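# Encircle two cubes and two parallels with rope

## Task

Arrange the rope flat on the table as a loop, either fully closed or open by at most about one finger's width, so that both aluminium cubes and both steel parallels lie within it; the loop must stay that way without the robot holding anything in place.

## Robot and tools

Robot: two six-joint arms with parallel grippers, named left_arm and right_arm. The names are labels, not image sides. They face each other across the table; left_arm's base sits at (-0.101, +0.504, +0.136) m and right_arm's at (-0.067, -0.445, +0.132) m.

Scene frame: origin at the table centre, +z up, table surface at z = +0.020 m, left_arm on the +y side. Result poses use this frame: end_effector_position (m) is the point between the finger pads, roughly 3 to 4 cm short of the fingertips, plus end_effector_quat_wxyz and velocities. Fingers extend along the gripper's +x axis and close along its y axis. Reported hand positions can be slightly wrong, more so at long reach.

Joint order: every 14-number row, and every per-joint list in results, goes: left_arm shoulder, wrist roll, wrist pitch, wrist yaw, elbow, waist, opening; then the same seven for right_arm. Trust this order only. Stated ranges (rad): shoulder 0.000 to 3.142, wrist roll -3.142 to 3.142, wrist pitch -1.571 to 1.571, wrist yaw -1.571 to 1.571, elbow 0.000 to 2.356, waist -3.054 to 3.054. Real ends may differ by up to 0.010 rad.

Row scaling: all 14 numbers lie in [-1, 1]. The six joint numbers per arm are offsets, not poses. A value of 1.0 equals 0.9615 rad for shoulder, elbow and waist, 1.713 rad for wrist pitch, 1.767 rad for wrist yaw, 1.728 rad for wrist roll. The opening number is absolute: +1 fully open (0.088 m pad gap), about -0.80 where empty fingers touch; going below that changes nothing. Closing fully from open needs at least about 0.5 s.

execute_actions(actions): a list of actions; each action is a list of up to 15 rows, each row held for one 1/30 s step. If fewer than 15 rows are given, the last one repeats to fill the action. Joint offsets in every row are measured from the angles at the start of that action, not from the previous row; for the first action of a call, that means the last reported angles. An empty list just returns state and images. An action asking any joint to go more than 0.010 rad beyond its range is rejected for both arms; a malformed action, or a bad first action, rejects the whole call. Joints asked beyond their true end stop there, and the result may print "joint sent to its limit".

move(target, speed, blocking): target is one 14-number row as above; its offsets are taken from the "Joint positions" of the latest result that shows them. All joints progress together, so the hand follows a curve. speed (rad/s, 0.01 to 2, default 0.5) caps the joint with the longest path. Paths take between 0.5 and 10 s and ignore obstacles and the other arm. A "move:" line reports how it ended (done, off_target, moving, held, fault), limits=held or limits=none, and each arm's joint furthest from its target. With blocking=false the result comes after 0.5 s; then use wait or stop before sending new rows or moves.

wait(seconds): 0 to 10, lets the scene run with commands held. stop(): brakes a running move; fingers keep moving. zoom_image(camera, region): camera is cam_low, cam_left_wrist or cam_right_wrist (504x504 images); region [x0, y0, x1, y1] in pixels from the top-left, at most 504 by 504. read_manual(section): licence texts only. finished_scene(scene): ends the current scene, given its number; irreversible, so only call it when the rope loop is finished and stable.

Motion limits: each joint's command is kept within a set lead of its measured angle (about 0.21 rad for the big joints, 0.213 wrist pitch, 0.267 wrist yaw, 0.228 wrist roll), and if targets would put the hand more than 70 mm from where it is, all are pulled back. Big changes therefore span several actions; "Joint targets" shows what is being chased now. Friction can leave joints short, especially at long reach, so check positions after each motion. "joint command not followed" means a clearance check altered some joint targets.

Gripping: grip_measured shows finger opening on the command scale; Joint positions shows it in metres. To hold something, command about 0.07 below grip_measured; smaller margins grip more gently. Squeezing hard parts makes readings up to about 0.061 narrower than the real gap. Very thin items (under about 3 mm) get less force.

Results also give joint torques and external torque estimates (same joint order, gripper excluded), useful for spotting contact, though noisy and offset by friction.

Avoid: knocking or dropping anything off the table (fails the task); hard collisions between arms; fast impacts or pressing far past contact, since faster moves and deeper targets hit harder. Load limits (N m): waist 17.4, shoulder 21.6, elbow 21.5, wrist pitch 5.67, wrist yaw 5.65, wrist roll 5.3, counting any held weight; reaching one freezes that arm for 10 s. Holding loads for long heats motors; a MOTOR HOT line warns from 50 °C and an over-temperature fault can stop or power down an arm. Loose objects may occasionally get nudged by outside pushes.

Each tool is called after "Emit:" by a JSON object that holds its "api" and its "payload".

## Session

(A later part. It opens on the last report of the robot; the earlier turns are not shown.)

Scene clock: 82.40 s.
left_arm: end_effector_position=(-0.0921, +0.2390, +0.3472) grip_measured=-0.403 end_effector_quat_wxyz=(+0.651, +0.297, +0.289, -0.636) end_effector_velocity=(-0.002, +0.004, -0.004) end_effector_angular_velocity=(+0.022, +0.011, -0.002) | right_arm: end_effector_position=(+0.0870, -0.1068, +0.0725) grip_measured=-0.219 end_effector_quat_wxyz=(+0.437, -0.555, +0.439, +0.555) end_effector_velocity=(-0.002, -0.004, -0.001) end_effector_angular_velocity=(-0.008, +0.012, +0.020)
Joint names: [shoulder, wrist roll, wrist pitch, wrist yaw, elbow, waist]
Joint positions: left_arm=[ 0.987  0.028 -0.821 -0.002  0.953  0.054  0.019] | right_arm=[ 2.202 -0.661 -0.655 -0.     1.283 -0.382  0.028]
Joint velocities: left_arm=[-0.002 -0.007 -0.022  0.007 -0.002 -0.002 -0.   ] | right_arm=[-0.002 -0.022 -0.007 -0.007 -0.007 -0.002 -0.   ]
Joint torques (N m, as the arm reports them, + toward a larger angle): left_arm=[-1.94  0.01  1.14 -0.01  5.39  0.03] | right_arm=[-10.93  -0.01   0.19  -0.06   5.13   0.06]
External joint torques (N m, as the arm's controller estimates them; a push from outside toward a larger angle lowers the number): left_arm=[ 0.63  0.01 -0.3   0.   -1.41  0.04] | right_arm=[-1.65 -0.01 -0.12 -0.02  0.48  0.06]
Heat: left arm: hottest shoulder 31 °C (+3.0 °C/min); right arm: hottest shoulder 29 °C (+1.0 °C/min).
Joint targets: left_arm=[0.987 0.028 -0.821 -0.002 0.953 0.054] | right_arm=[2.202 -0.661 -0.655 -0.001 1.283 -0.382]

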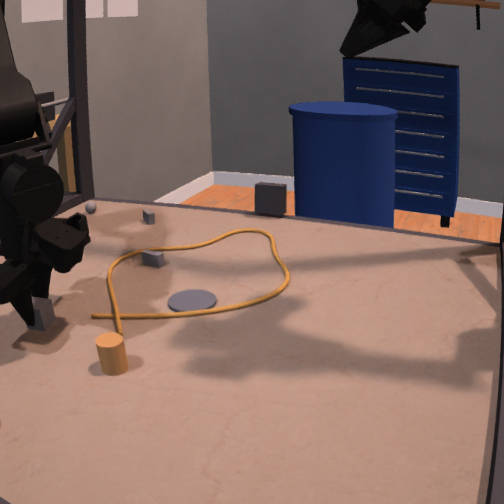

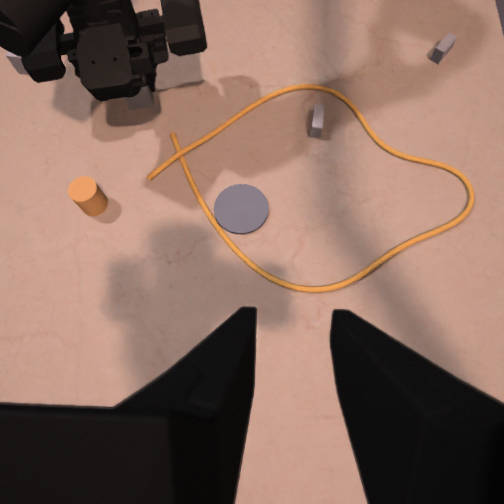

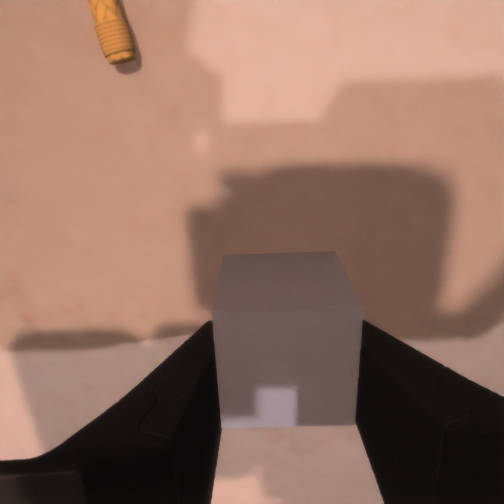

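Emit:
{"api": "move", "payload": {"target": [0,0,0,0,0,0,-0.4,-0.14,0,-0.075,0,0,0,-0.3]}}

Emit:
{"api": "move", "payload": {"target": [0,0,0,0,0,0,-0.4,0.5,-0.4,-0.206,0,0.863,0.753,-0.3], "speed": 0.7}}

Emit:
{"api": "move", "payload": {"target": [0,0,0,0,0,0,-0.4,0.1,0,0.047,0,0,0,-0.3], "speed": 0.15}}

Scene clock: 87.23 s.
left_arm: end_effector_position=(-0.0921, +0.2390, +0.3472) grip_measured=-0.403 end_effector_quat_wxyz=(+0.651, +0.297, +0.289, -0.636) end_effector_velocity=(-0.002, -0.002, +0.001) end_effector_angular_velocity=(-0.007, +0.000, -0.013) | right_arm: end_effector_position=(+0.0829, -0.1158, +0.1155) grip_measured=-0.219 end_effector_quat_wxyz=(+0.437, -0.555, +0.440, +0.555) end_effector_velocity=(+0.000, -0.004, -0.001) end_effector_angular_velocity=(-0.014, -0.002, +0.005)
Joint names: [shoulder, wrist roll, wrist pitch, wrist yaw, elbow, waist]
Joint positions: left_arm=[ 0.987  0.028 -0.821 -0.002  0.953  0.054  0.019] | right_arm=[ 2.078 -0.661 -0.781 -0.     1.283 -0.382  0.028]
Joint velocities: left_arm=[ 0.002  0.007  0.007  0.007  0.002 -0.002 -0.   ] | right_arm=[-0.002 -0.007 -0.007  0.007 -0.007 -0.002  0.   ]
Joint torques (N m, as the arm reports them, + toward a larger angle): left_arm=[-1.95  0.01  1.14  0.    5.4   0.03] | right_arm=[-11.83  -0.02  -0.01  -0.05   5.7    0.05]
External joint torques (N m, as the arm's controller estimates them; a push from outside toward a larger angle lowers the number): left_arm=[ 0.62  0.   -0.32  0.   -1.47  0.05] | right_arm=[-2.96 -0.01 -0.32 -0.01  0.63  0.06]
Heat: left arm: hottest shoulder 30 °C (+2.0 °C/min); right arm: hottest shoulder 30 °C (+1.0 °C/min).
Joint targets: left_arm=[0.987 0.028 -0.821 -0.002 0.953 0.054] | right_arm=[2.067 -0.661 -0.784 -0.000 1.283 -0.382]
move: off_target (right_arm); limits=none; left_arm: farthest joint: the waist, 0.000 radians from its target (0.000 radians at the start); right_arm: farthest joint: the shoulder, 0.011 radians from its target (0.134 radians at the start)

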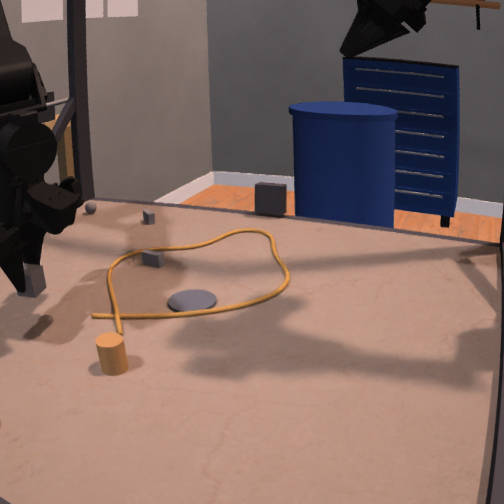

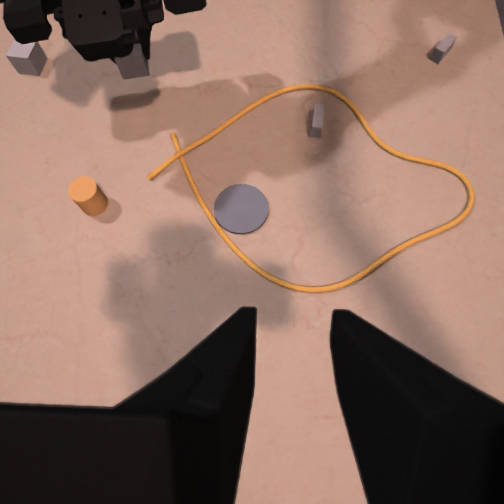

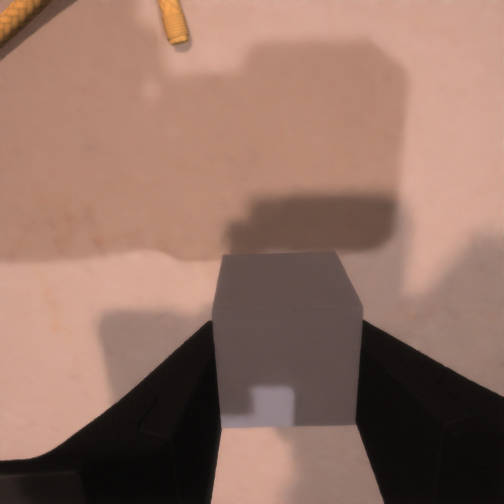

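Scene clock: 89.10 s.
left_arm: end_effector_position=(-0.0921, +0.2390, +0.3472) grip_measured=-0.403 end_effector_quat_wxyz=(+0.651, +0.297, +0.289, -0.636) end_effector_velocity=(-0.000, +0.001, +0.000) end_effector_angular_velocity=(+0.002, +0.010, +0.003) | right_arm: end_effector_position=(-0.2089, +0.0188, +0.1161) grip_measured=-0.219 end_effector_quat_wxyz=(+0.027, +0.707, +0.026, -0.707) end_effector_velocity=(+0.003, +0.000, -0.003) end_effector_angular_velocity=(-0.004, +0.006, -0.015)
Joint names: [shoulder, wrist roll, wrist pitch, wrist yaw, elbow, waist]
Joint positions: left_arm=[ 0.987  0.028 -0.821 -0.002  0.953  0.054  0.019] | right_arm=[ 2.542 -1.349 -1.131 -0.     2.101  0.342  0.028]
Joint velocities: left_arm=[-0.002 -0.007 -0.007  0.007  0.002  0.002 -0.   ] | right_arm=[ 0.002  0.007  0.007 -0.007 -0.007 -0.007 -0.   ]
Joint torques (N m, as the arm reports them, + toward a larger angle): left_arm=[-1.94  0.01  1.14 -0.01  5.4   0.02] | right_arm=[-12.5   -0.11  -0.05  -0.06   8.17  -0.03]
External joint torques (N m, as the arm's controller estimates them; a push from outside toward a larger angle lowers the number): left_arm=[ 0.67  0.01 -0.31  0.   -1.45  0.01] | right_arm=[-0.36 -0.11 -0.33  0.    2.47  0.06]
Heat: left arm: hottest shoulder 30 °C (+1.0 °C/min); right arm: hottest shoulder 30 °C (+2.1 °C/min).
Joint targets: left_arm=[0.987 0.028 -0.821 -0.002 0.953 0.054] | right_arm=[2.559 -1.352 -1.133 -0.000 2.113 0.342]
move: off_target (right_arm); limits=none; left_arm: farthest joint: the waist, 0.000 radians from its target (0.000 radians at the start); right_arm: farthest joint: the shoulder, 0.016 radians from its target (0.481 radians at the start)

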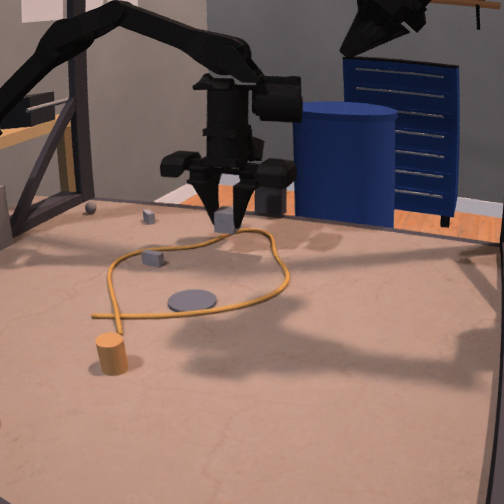

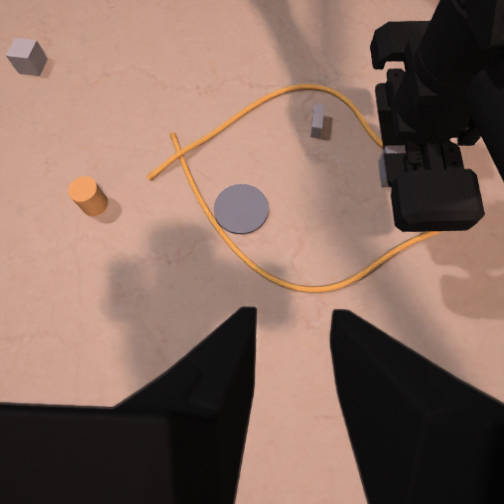

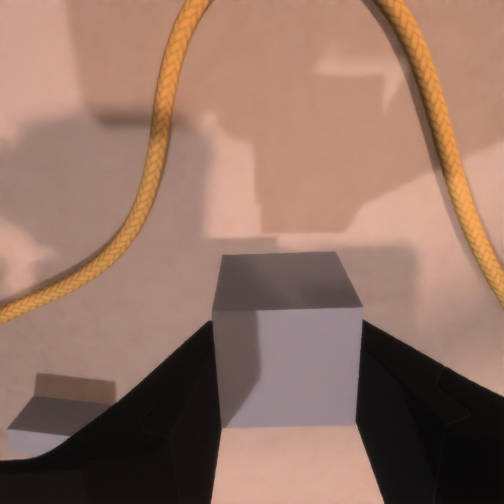

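Scene clock: 90.17 s.
left_arm: end_effector_position=(-0.0921, +0.2390, +0.3472) grip_measured=-0.403 end_effector_quat_wxyz=(+0.651, +0.297, +0.289, -0.636) end_effector_velocity=(+0.000, +0.005, -0.005) end_effector_angular_velocity=(+0.027, +0.000, +0.008) | right_arm: end_effector_position=(-0.2108, +0.0249, +0.0798) grip_measured=-0.219 end_effector_quat_wxyz=(+0.027, +0.706, +0.027, -0.707) end_effector_velocity=(-0.001, +0.003, +0.002) end_effector_angular_velocity=(+0.010, +0.011, -0.010)
Joint names: [shoulder, wrist roll, wrist pitch, wrist yaw, elbow, waist]
Joint positions: left_arm=[ 0.987  0.028 -0.821 -0.002  0.953  0.054  0.019] | right_arm=[ 2.62  -1.349 -1.052 -0.     2.101  0.342  0.028]
Joint velocities: left_arm=[-0.002 -0.007 -0.022 -0.007 -0.007 -0.002 -0.   ] | right_arm=[-0.002  0.007  0.007 -0.007  0.002 -0.002 -0.   ]
Joint torques (N m, as the arm reports them, + toward a larger angle): left_arm=[-1.94  0.01  1.14  0.    5.4   0.03] | right_arm=[-12.35  -0.01   0.23  -0.06   6.52   0.03]
External joint torques (N m, as the arm's controller estimates them; a push from outside toward a larger angle lowers the number): left_arm=[ 0.62  0.   -0.29  0.01 -1.37  0.03] | right_arm=[ 0.22 -0.02 -0.07  0.01  0.79  0.02]
Heat: left arm: hottest shoulder 30 °C (+1.0 °C/min); right arm: hottest shoulder 30 °C (+2.0 °C/min).
Joint targets: left_arm=[0.987 0.028 -0.821 -0.002 0.953 0.054] | right_arm=[2.639 -1.349 -1.050 -0.000 2.101 0.342]
move: off_target (right_arm); limits=none; left_arm: farthest joint: the waist, 0.000 radians from its target (0.000 radians at the start); right_arm: farthest joint: the shoulder, 0.018 radians from its target (0.096 radians at the start)

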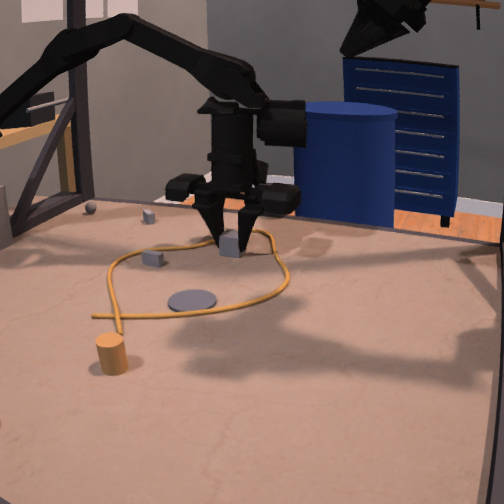

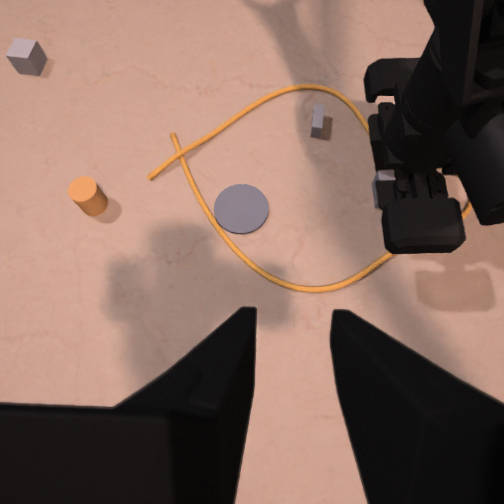

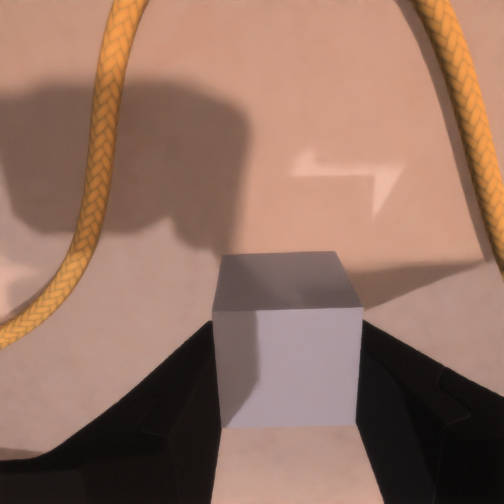

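Emit:
{"api": "execute_actions", "payload": {"actions": [[[0,0,0,0,0,0,-0.4,0.03,0,0.006,0,0,0,-0.3]],[[0,0,0,0,0,0,-0.4,0,0,0,0,0,0,0.15]]]}}

Emit:
{"api": "move", "payload": {"target": [0,0,0,0,0,0,-0.4,-0.12,0,-0.06,0,0,0,0.15], "speed": 0.3}}

Emit:
{"api": "move", "payload": {"target": [0,0,0,0,0,0,-0.4,-0.575,-0.21,0.185,0,-0.912,0.455,0.15], "speed": 0.9}}

Scene clock: 96.50 s.
left_arm: end_effector_position=(-0.0921, +0.2390, +0.3472) grip_measured=-0.403 end_effector_quat_wxyz=(+0.651, +0.297, +0.289, -0.636) end_effector_velocity=(+0.000, +0.002, -0.003) end_effector_angular_velocity=(+0.012, +0.009, +0.019) | right_arm: end_effector_position=(-0.2112, +0.0260, +0.0789) grip_measured=+0.142 end_effector_quat_wxyz=(+0.025, +0.706, +0.028, -0.707) end_effector_velocity=(-0.000, +0.001, +0.001) end_effector_angular_velocity=(+0.005, +0.009, +0.005)
Joint names: [shoulder, wrist roll, wrist pitch, wrist yaw, elbow, waist]
Joint positions: left_arm=[ 0.987  0.028 -0.821 -0.002  0.953  0.054  0.019] | right_arm=[ 2.622 -1.349 -1.046 -0.     2.101  0.342  0.046]
Joint velocities: left_arm=[-0.002 -0.022 -0.007 -0.007 -0.007 -0.002 -0.   ] | right_arm=[-0.002 -0.007  0.007 -0.007 -0.002 -0.002  0.002]
Joint torques (N m, as the arm reports them, + toward a larger angle): left_arm=[-1.94  0.02  1.14 -0.01  5.39  0.02] | right_arm=[-14.57  -0.01   0.    -0.07   6.29   0.07]
External joint torques (N m, as the arm's controller estimates them; a push from outside toward a larger angle lowers the number): left_arm=[ 0.63  0.01 -0.31  0.   -1.43  0.02] | right_arm=[-2.17 -0.01 -0.28  0.    0.68  0.07]
External joint torques at the end of the 1st action: left_arm=[ 0.62  0.01 -0.3   0.   -1.4   0.02] | right_arm=[ 1.13 -0.02  0.18  0.    0.68  0.06]
Heat: left arm: hottest elbow 31 °C (+2.0 °C/min); right arm: hottest shoulder 31 °C (+3.0 °C/min).
Joint targets: left_arm=[0.987 0.028 -0.821 -0.002 0.953 0.054] | right_arm=[2.622 -1.349 -1.047 -0.000 2.101 0.342]

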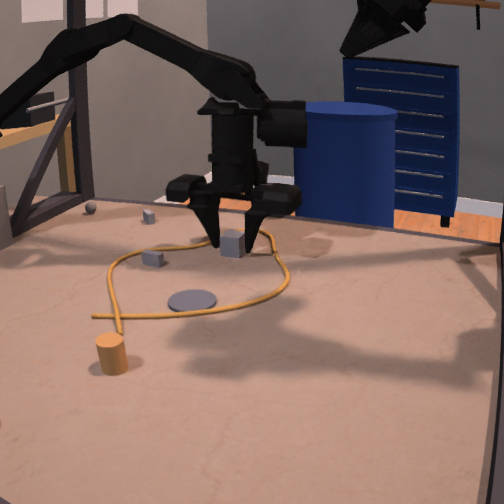

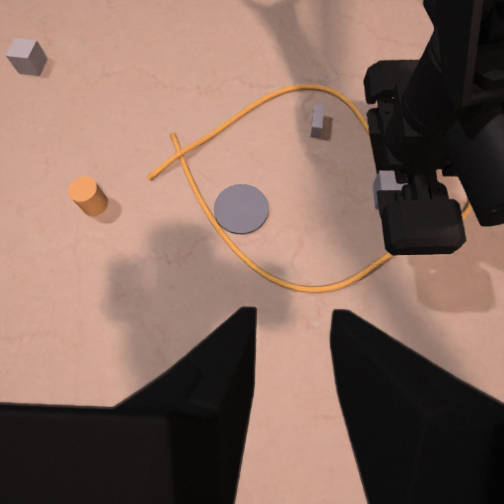

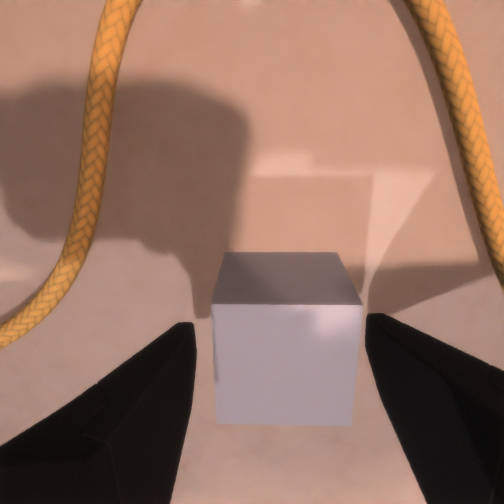

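Scene clock: 97.47 s.
left_arm: end_effector_position=(-0.0921, +0.2390, +0.3472) grip_measured=-0.403 end_effector_quat_wxyz=(+0.651, +0.297, +0.289, -0.636) end_effector_velocity=(+0.000, +0.001, +0.001) end_effector_angular_velocity=(+0.002, -0.001, +0.008) | right_arm: end_effector_position=(-0.2090, +0.0189, +0.1303) grip_measured=+0.147 end_effector_quat_wxyz=(+0.022, +0.705, +0.032, -0.708) end_effector_velocity=(+0.002, -0.006, -0.001) end_effector_angular_velocity=(-0.028, -0.001, +0.005)
Joint names: [shoulder, wrist roll, wrist pitch, wrist yaw, elbow, waist]
Joint positions: left_arm=[ 0.987  0.028 -0.821 -0.002  0.953  0.054  0.019] | right_arm=[ 2.512 -1.349 -1.146 -0.     2.101  0.342  0.046]
Joint velocities: left_arm=[-0.002 -0.007 -0.007 -0.007  0.002 -0.002  0.   ] | right_arm=[-0.002 -0.007 -0.022 -0.007 -0.007 -0.002  0.   ]
Joint torques (N m, as the arm reports them, + toward a larger angle): left_arm=[-1.96  0.02  1.14 -0.01  5.39  0.03] | right_arm=[-15.04  -0.01  -0.01  -0.06   6.49   0.06]
External joint torques (N m, as the arm's controller estimates them; a push from outside toward a larger angle lowers the number): left_arm=[ 0.62  0.01 -0.31  0.   -1.44  0.02] | right_arm=[-3.07 -0.01 -0.31 -0.01  0.8   0.14]
Heat: left arm: hottest elbow 31 °C (+2.0 °C/min); right arm: hottest shoulder 31 °C (+3.1 °C/min).
Joint targets: left_arm=[0.987 0.028 -0.821 -0.002 0.953 0.054] | right_arm=[2.506 -1.349 -1.148 -0.000 2.101 0.342]
move: done; limits=none; left_arm: farthest joint: the waist, 0.000 radians from its target (0.000 radians at the start); right_arm: farthest joint: the shoulder, 0.005 radians from its target (0.115 radians at the start)

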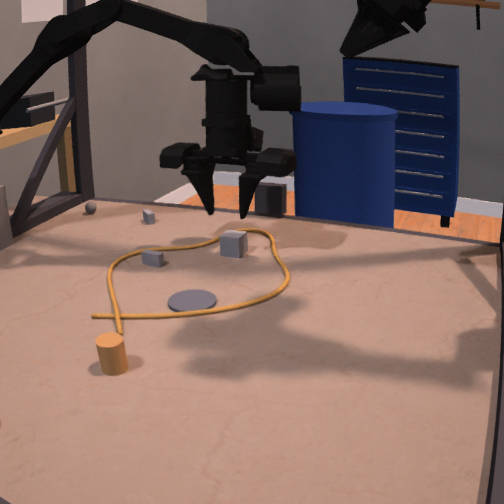

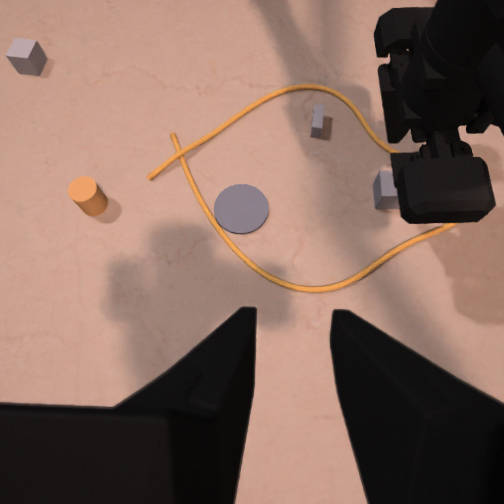

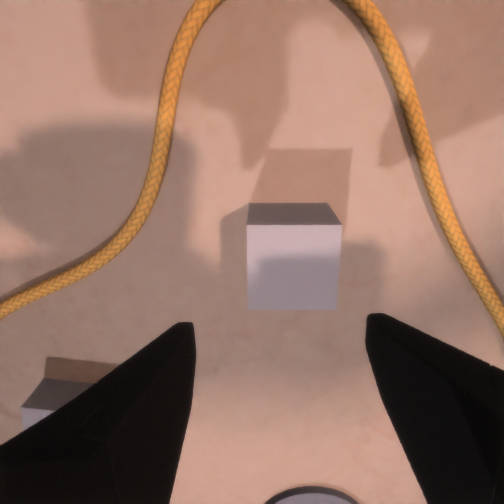

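Scene clock: 99.17 s.
left_arm: end_effector_position=(-0.0921, +0.2390, +0.3472) grip_measured=-0.403 end_effector_quat_wxyz=(+0.651, +0.297, +0.289, -0.636) end_effector_velocity=(+0.000, +0.002, -0.000) end_effector_angular_velocity=(+0.002, +0.009, +0.019) | right_arm: end_effector_position=(-0.2983, -0.1873, +0.1420) grip_measured=+0.148 end_effector_quat_wxyz=(+0.295, +0.640, +0.301, -0.642) end_effector_velocity=(+0.001, -0.001, +0.002) end_effector_angular_velocity=(-0.007, +0.004, +0.005)
Joint names: [shoulder, wrist roll, wrist pitch, wrist yaw, elbow, waist]
Joint positions: left_arm=[ 0.987  0.028 -0.821 -0.002  0.953  0.054  0.019] | right_arm=[ 1.968 -1.71  -0.831 -0.     1.236  0.777  0.046]
Joint velocities: left_arm=[-0.007 -0.022 -0.007 -0.007 -0.002 -0.002  0.   ] | right_arm=[-0.007 -0.007 -0.007 -0.007 -0.002 -0.002  0.   ]
Joint torques (N m, as the arm reports them, + toward a larger angle): left_arm=[-1.95  0.01  1.14  0.    5.4   0.02] | right_arm=[-10.74  -0.13   0.3   -0.06   4.11   0.35]
External joint torques (N m, as the arm's controller estimates them; a push from outside toward a larger angle lowers the number): left_arm=[ 0.67  0.01 -0.32  0.   -1.47  0.02] | right_arm=[-2.51 -0.13  0.03  0.   -1.09  0.36]
Heat: left arm: hottest elbow 31 °C (+2.0 °C/min); right arm: hottest shoulder 32 °C (+4.0 °C/min).
Joint targets: left_arm=[0.987 0.028 -0.821 -0.002 0.953 0.054] | right_arm=[1.959 -1.712 -0.829 -0.000 1.224 0.780]
move: off_target (right_arm); limits=none; left_arm: farthest joint: the waist, 0.000 radians from its target (0.000 radians at the start); right_arm: farthest joint: the elbow, 0.012 radians from its target (0.877 radians at the start)

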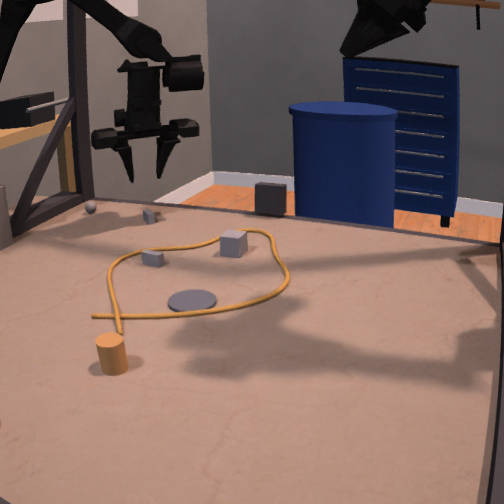

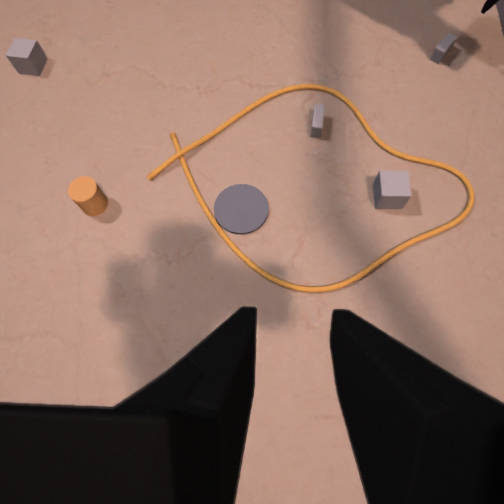

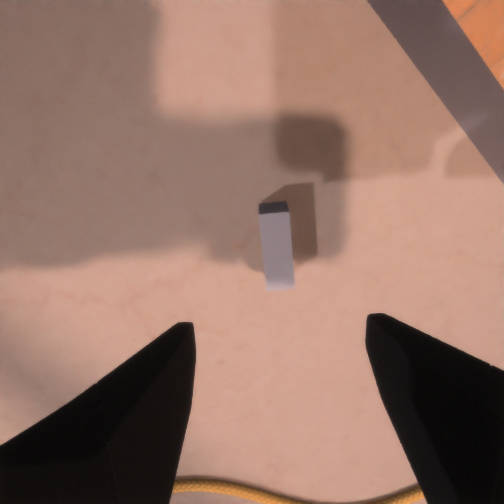

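Emit:
{"api": "move", "payload": {"target": [0,0,0,0,0,0,-0.4,0.201,0,0.139,0,-0.078,0.01,0.15], "speed": 0.35}}

Emit:
{"api": "execute_actions", "payload": {"actions": [[[0,0,0,0,0,0,-0.4,0,0,0,0,0,0,-0.68]]]}}

Scene clock: 103.37 s.
left_arm: end_effector_position=(-0.0921, +0.2390, +0.3472) grip_measured=-0.403 end_effector_quat_wxyz=(+0.651, +0.297, +0.289, -0.636) end_effector_velocity=(+0.000, -0.001, +0.001) end_effector_angular_velocity=(-0.007, -0.001, +0.008) | right_arm: end_effector_position=(-0.3030, -0.1855, +0.0697) grip_measured=+0.148 end_effector_quat_wxyz=(+0.301, +0.640, +0.300, -0.640) end_effector_velocity=(+0.003, -0.003, -0.001) end_effector_angular_velocity=(-0.014, -0.003, +0.005)
Joint names: [shoulder, wrist roll, wrist pitch, wrist yaw, elbow, waist]
Joint positions: left_arm=[ 0.987  0.028 -0.821 -0.002  0.953  0.054  0.019] | right_arm=[ 2.147 -1.71  -0.596 -0.     1.171  0.783  0.046]
Joint velocities: left_arm=[-0.002 -0.007  0.007 -0.007 -0.002 -0.002 -0.   ] | right_arm=[-0.002 -0.007 -0.007 -0.007 -0.007 -0.002 -0.   ]
Joint torques (N m, as the arm reports them, + toward a larger angle): left_arm=[-1.95  0.02  1.14 -0.01  5.4   0.02] | right_arm=[-8.46 -0.01  0.25 -0.06  3.35  0.33]
External joint torques (N m, as the arm's controller estimates them; a push from outside toward a larger angle lowers the number): left_arm=[ 0.6   0.01 -0.3   0.   -1.41  0.03] | right_arm=[ 0.19 -0.01  0.02  0.   -1.01  0.33]
Heat: left arm: hottest elbow 31 °C (+2.0 °C/min); right arm: hottest shoulder 32 °C (+4.0 °C/min).
Joint targets: left_arm=[0.987 0.028 -0.821 -0.002 0.953 0.054] | right_arm=[2.161 -1.710 -0.593 -0.000 1.161 0.786]
move: off_target (right_arm); limits=none; left_arm: farthest joint: the waist, 0.000 radians from its target (0.000 radians at the start); right_arm: farthest joint: the shoulder, 0.014 radians from its target (0.194 radians at the start)

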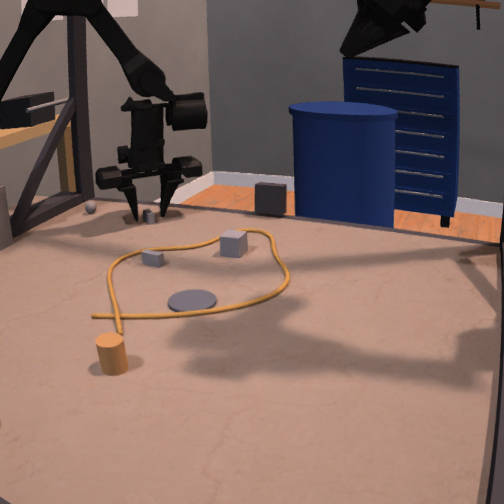

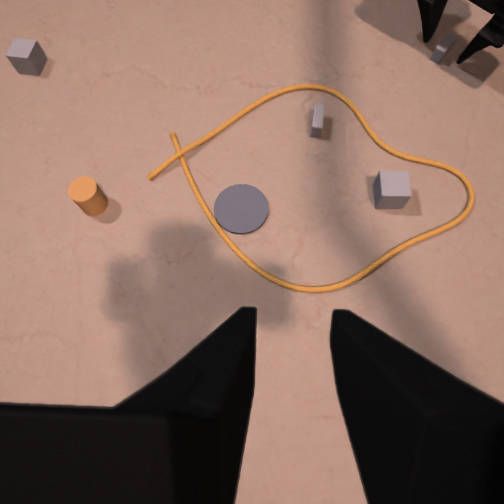

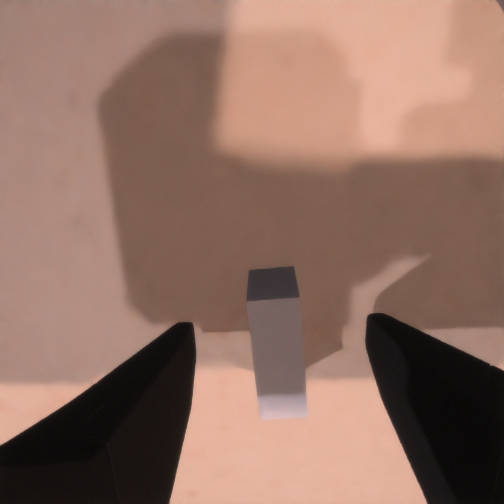

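Scene clock: 103.87 s.
left_arm: end_effector_position=(-0.0921, +0.2390, +0.3472) grip_measured=-0.403 end_effector_quat_wxyz=(+0.651, +0.297, +0.289, -0.636) end_effector_velocity=(-0.001, +0.002, -0.001) end_effector_angular_velocity=(+0.007, +0.011, +0.003) | right_arm: end_effector_position=(-0.3030, -0.1855, +0.0697) grip_measured=-0.593 end_effector_quat_wxyz=(+0.301, +0.640, +0.300, -0.640) end_effector_velocity=(+0.004, -0.002, -0.000) end_effector_angular_velocity=(-0.011, -0.020, +0.020)
Joint names: [shoulder, wrist roll, wrist pitch, wrist yaw, elbow, waist]
Joint positions: left_arm=[ 0.987  0.028 -0.821 -0.002  0.953  0.054  0.019] | right_arm=[ 2.147 -1.71  -0.596 -0.     1.171  0.783  0.01 ]
Joint velocities: left_arm=[-0.002 -0.007 -0.007  0.007 -0.002  0.002 -0.   ] | right_arm=[ 0.002 -0.022 -0.022  0.007  0.002 -0.002  0.   ]
Joint torques (N m, as the arm reports them, + toward a larger angle): left_arm=[-1.94  0.01  1.14 -0.01  5.41  0.02] | right_arm=[-10.21  -0.02   0.12  -0.06   4.84   0.05]
External joint torques (N m, as the arm's controller estimates them; a push from outside toward a larger angle lowers the number): left_arm=[ 0.67  0.01 -0.3   0.   -1.41  0.02] | right_arm=[-1.53 -0.02 -0.15  0.    0.41  0.06]
Heat: left arm: hottest elbow 31 °C (+2.0 °C/min); right arm: hottest shoulder 32 °C (+4.0 °C/min).
Joint targets: left_arm=[0.987 0.028 -0.821 -0.002 0.953 0.054] | right_arm=[2.147 -1.710 -0.596 -0.000 1.171 0.783]

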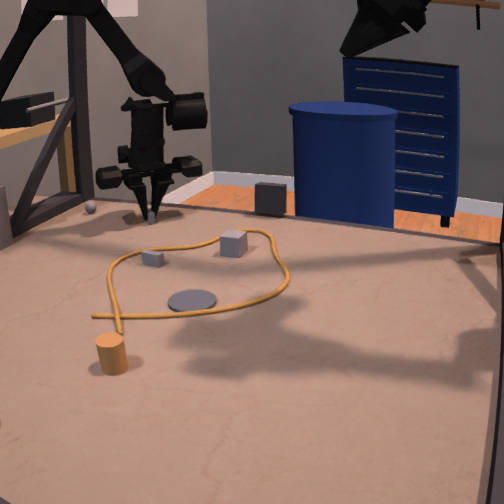

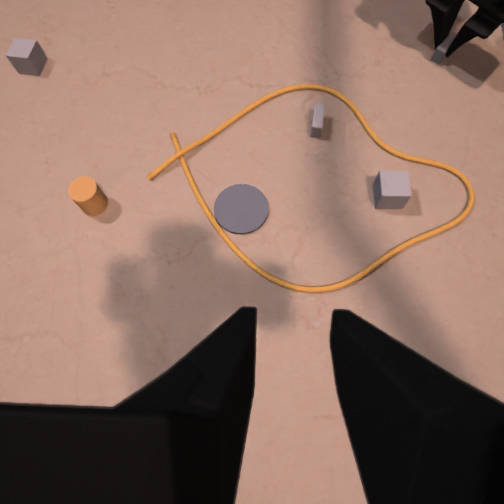

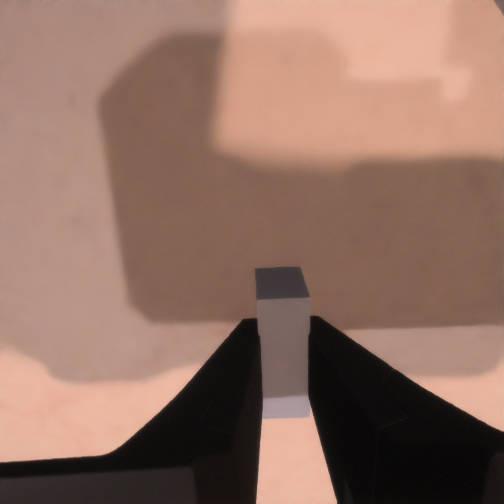

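Emit:
{"api": "move", "payload": {"target": [0,0,0,0,0,0,-0.4,-0.15,0,-0.08,0,0,0,-0.68]}}

Emit:
{"api": "move", "payload": {"target": [0,0,0,0,0,0,-0.4,0.294,0,-0.107,0,0.478,-0.755,-0.68], "speed": 0.7}}

Emit:
{"api": "move", "payload": {"target": [0,0,0,0,0,0,-0.4,0.11,0,0.054,0,0,0,-0.68], "speed": 0.15}}

Scene clock: 108.33 s.
left_arm: end_effector_position=(-0.0921, +0.2390, +0.3472) grip_measured=-0.403 end_effector_quat_wxyz=(+0.651, +0.297, +0.289, -0.636) end_effector_velocity=(-0.002, -0.001, -0.001) end_effector_angular_velocity=(-0.002, +0.001, -0.013) | right_arm: end_effector_position=(-0.2963, -0.1929, +0.1134) grip_measured=-0.593 end_effector_quat_wxyz=(+0.301, +0.640, +0.300, -0.640) end_effector_velocity=(+0.001, -0.002, +0.000) end_effector_angular_velocity=(-0.010, +0.000, -0.010)
Joint names: [shoulder, wrist roll, wrist pitch, wrist yaw, elbow, waist]
Joint positions: left_arm=[ 0.987  0.028 -0.821 -0.002  0.953  0.054  0.019] | right_arm=[ 2.013 -1.71  -0.73  -0.     1.171  0.783  0.01 ]
Joint velocities: left_arm=[ 0.002  0.007  0.007  0.007 -0.002 -0.002 -0.   ] | right_arm=[-0.002  0.007 -0.007 -0.007 -0.002 -0.002 -0.   ]
Joint torques (N m, as the arm reports them, + toward a larger angle): left_arm=[-1.95  0.01  1.14  0.    5.4   0.02] | right_arm=[-10.99  -0.02  -0.08  -0.06   5.43   0.07]
External joint torques (N m, as the arm's controller estimates them; a push from outside toward a larger angle lowers the number): left_arm=[ 0.61  0.01 -0.33  0.   -1.46  0.03] | right_arm=[-2.69 -0.02 -0.36  0.    0.49  0.07]
Heat: left arm: hottest elbow 31 °C (+1.0 °C/min); right arm: hottest shoulder 32 °C (+4.0 °C/min).
Joint targets: left_arm=[0.987 0.028 -0.821 -0.002 0.953 0.054] | right_arm=[2.003 -1.710 -0.733 -0.000 1.171 0.783]
move: done; limits=none; left_arm: farthest joint: the waist, 0.000 radians from its target (0.000 radians at the start); right_arm: farthest joint: the shoulder, 0.010 radians from its target (0.144 radians at the start)

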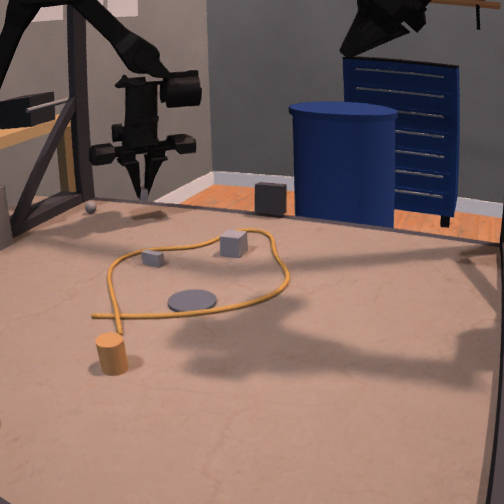

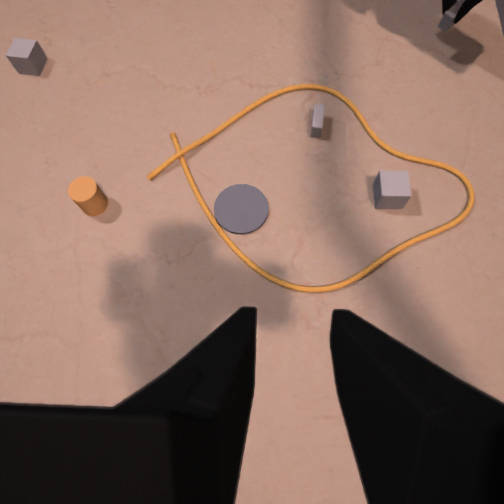

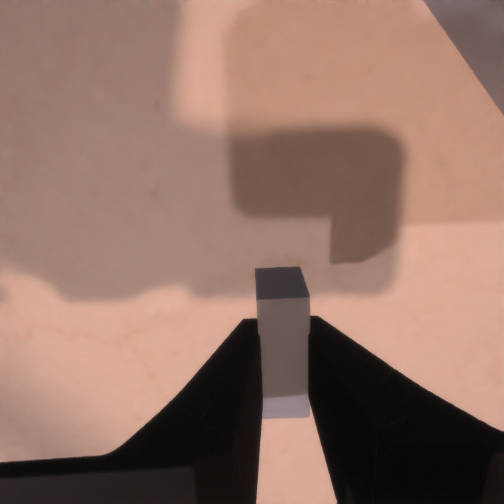

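Scene clock: 110.00 s.
left_arm: end_effector_position=(-0.0921, +0.2390, +0.3472) grip_measured=-0.403 end_effector_quat_wxyz=(+0.651, +0.297, +0.289, -0.636) end_effector_velocity=(+0.000, +0.002, -0.001) end_effector_angular_velocity=(+0.007, -0.000, +0.008) | right_arm: end_effector_position=(-0.0720, -0.0228, +0.1145) grip_measured=-0.593 end_effector_quat_wxyz=(+0.054, +0.705, +0.053, -0.705) end_effector_velocity=(-0.002, -0.001, -0.000) end_effector_angular_velocity=(-0.008, +0.022, +0.005)
Joint names: [shoulder, wrist roll, wrist pitch, wrist yaw, elbow, waist]
Joint positions: left_arm=[ 0.987  0.028 -0.821 -0.002  0.953  0.054  0.019] | right_arm=[ 2.281 -1.71  -0.911 -0.     1.62   0.057  0.01 ]
Joint velocities: left_arm=[-0.002 -0.007 -0.007 -0.007 -0.002 -0.002 -0.   ] | right_arm=[ 0.002 -0.007 -0.007 -0.022  0.002 -0.002 -0.   ]
Joint torques (N m, as the arm reports them, + toward a larger angle): left_arm=[-1.95  0.01  1.14 -0.01  5.39  0.02] | right_arm=[-10.54  -0.01  -0.08  -0.06   7.57   0.1 ]
External joint torques (N m, as the arm's controller estimates them; a push from outside toward a larger angle lowers the number): left_arm=[ 0.59  0.01 -0.3   0.   -1.39  0.02] | right_arm=[-0.14 -0.01 -0.34  0.    2.25  0.09]
Heat: left arm: hottest elbow 31 °C (+1.0 °C/min); right arm: hottest shoulder 32 °C (+4.0 °C/min).
Joint targets: left_arm=[0.987 0.028 -0.821 -0.002 0.953 0.054] | right_arm=[2.296 -1.710 -0.913 -0.001 1.631 0.057]
move: off_target (right_arm); limits=none; left_arm: farthest joint: the waist, 0.000 radians from its target (0.000 radians at the start); right_arm: farthest joint: the shoulder, 0.014 radians from its target (0.282 radians at the start)

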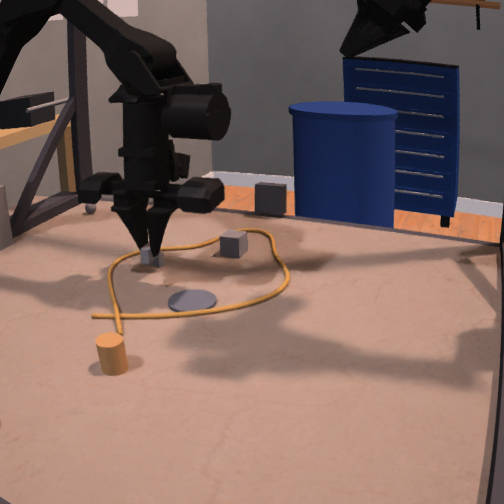

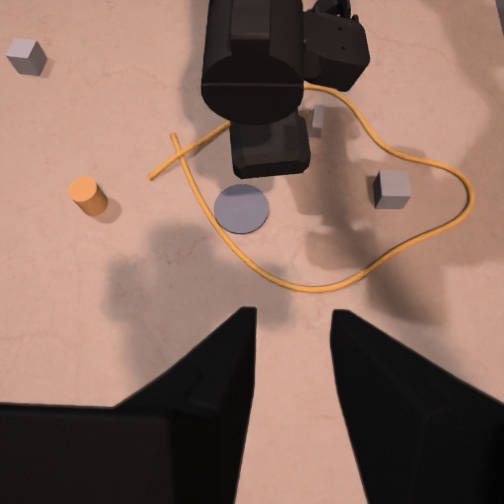

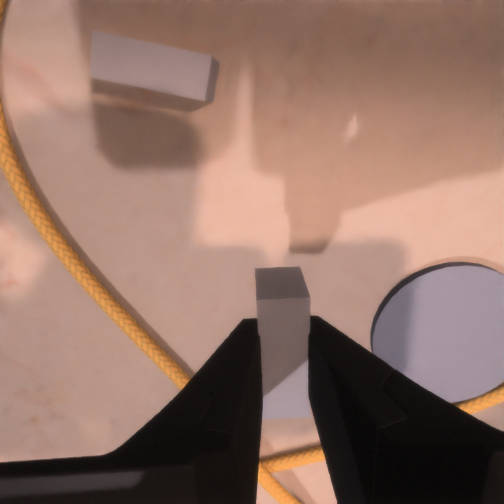

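Scene clock: 111.17 s.
left_arm: end_effector_position=(-0.0921, +0.2390, +0.3472) grip_measured=-0.403 end_effector_quat_wxyz=(+0.651, +0.297, +0.289, -0.636) end_effector_velocity=(+0.000, -0.001, +0.001) end_effector_angular_velocity=(-0.007, -0.011, -0.003) | right_arm: end_effector_position=(-0.0720, -0.0159, +0.0773) grip_measured=-0.593 end_effector_quat_wxyz=(+0.054, +0.705, +0.052, -0.705) end_effector_velocity=(+0.000, -0.006, -0.002) end_effector_angular_velocity=(-0.027, +0.007, +0.005)
Joint names: [shoulder, wrist roll, wrist pitch, wrist yaw, elbow, waist]
Joint positions: left_arm=[ 0.987  0.028 -0.821 -0.002  0.953  0.054  0.019] | right_arm=[ 2.373 -1.71  -0.821 -0.     1.62   0.057  0.01 ]
Joint velocities: left_arm=[-0.002  0.007  0.007 -0.007 -0.002 -0.002 -0.   ] | right_arm=[ 0.002 -0.007 -0.022 -0.007 -0.002 -0.002  0.   ]
Joint torques (N m, as the arm reports them, + toward a larger angle): left_arm=[-1.95  0.01  1.14 -0.01  5.4   0.02] | right_arm=[-10.97  -0.01   0.26  -0.06   5.68   0.06]
External joint torques (N m, as the arm's controller estimates them; a push from outside toward a larger angle lowers the number): left_arm=[ 0.65  0.01 -0.33  0.   -1.49  0.02] | right_arm=[-0.26 -0.01  0.01  0.    0.59 -0.01]
Heat: left arm: hottest elbow 31 °C (+1.0 °C/min); right arm: hottest shoulder 32 °C (+4.0 °C/min).
Joint targets: left_arm=[0.987 0.028 -0.821 -0.002 0.953 0.054] | right_arm=[2.387 -1.710 -0.818 -0.000 1.620 0.057]
move: off_target (right_arm); limits=none; left_arm: farthest joint: the waist, 0.000 radians from its target (0.000 radians at the start); right_arm: farthest joint: the shoulder, 0.014 radians from its target (0.105 radians at the start)

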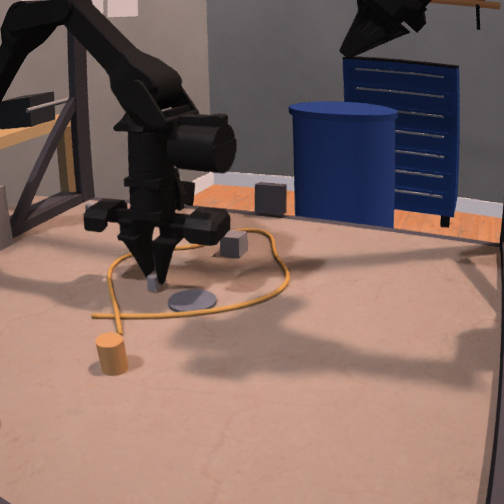

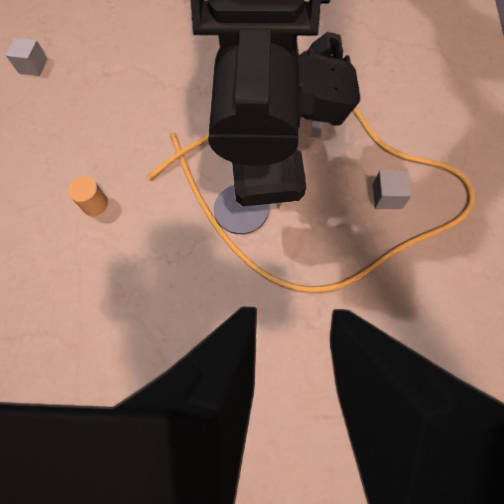

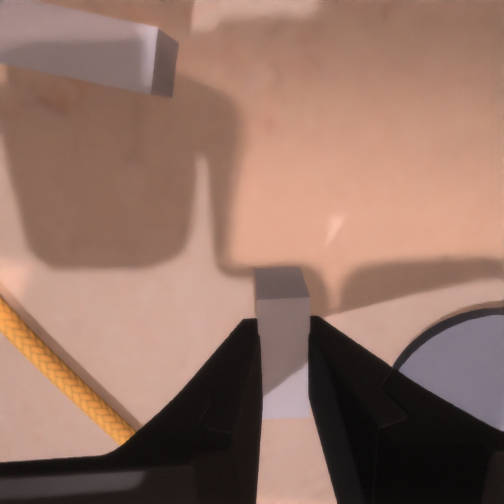

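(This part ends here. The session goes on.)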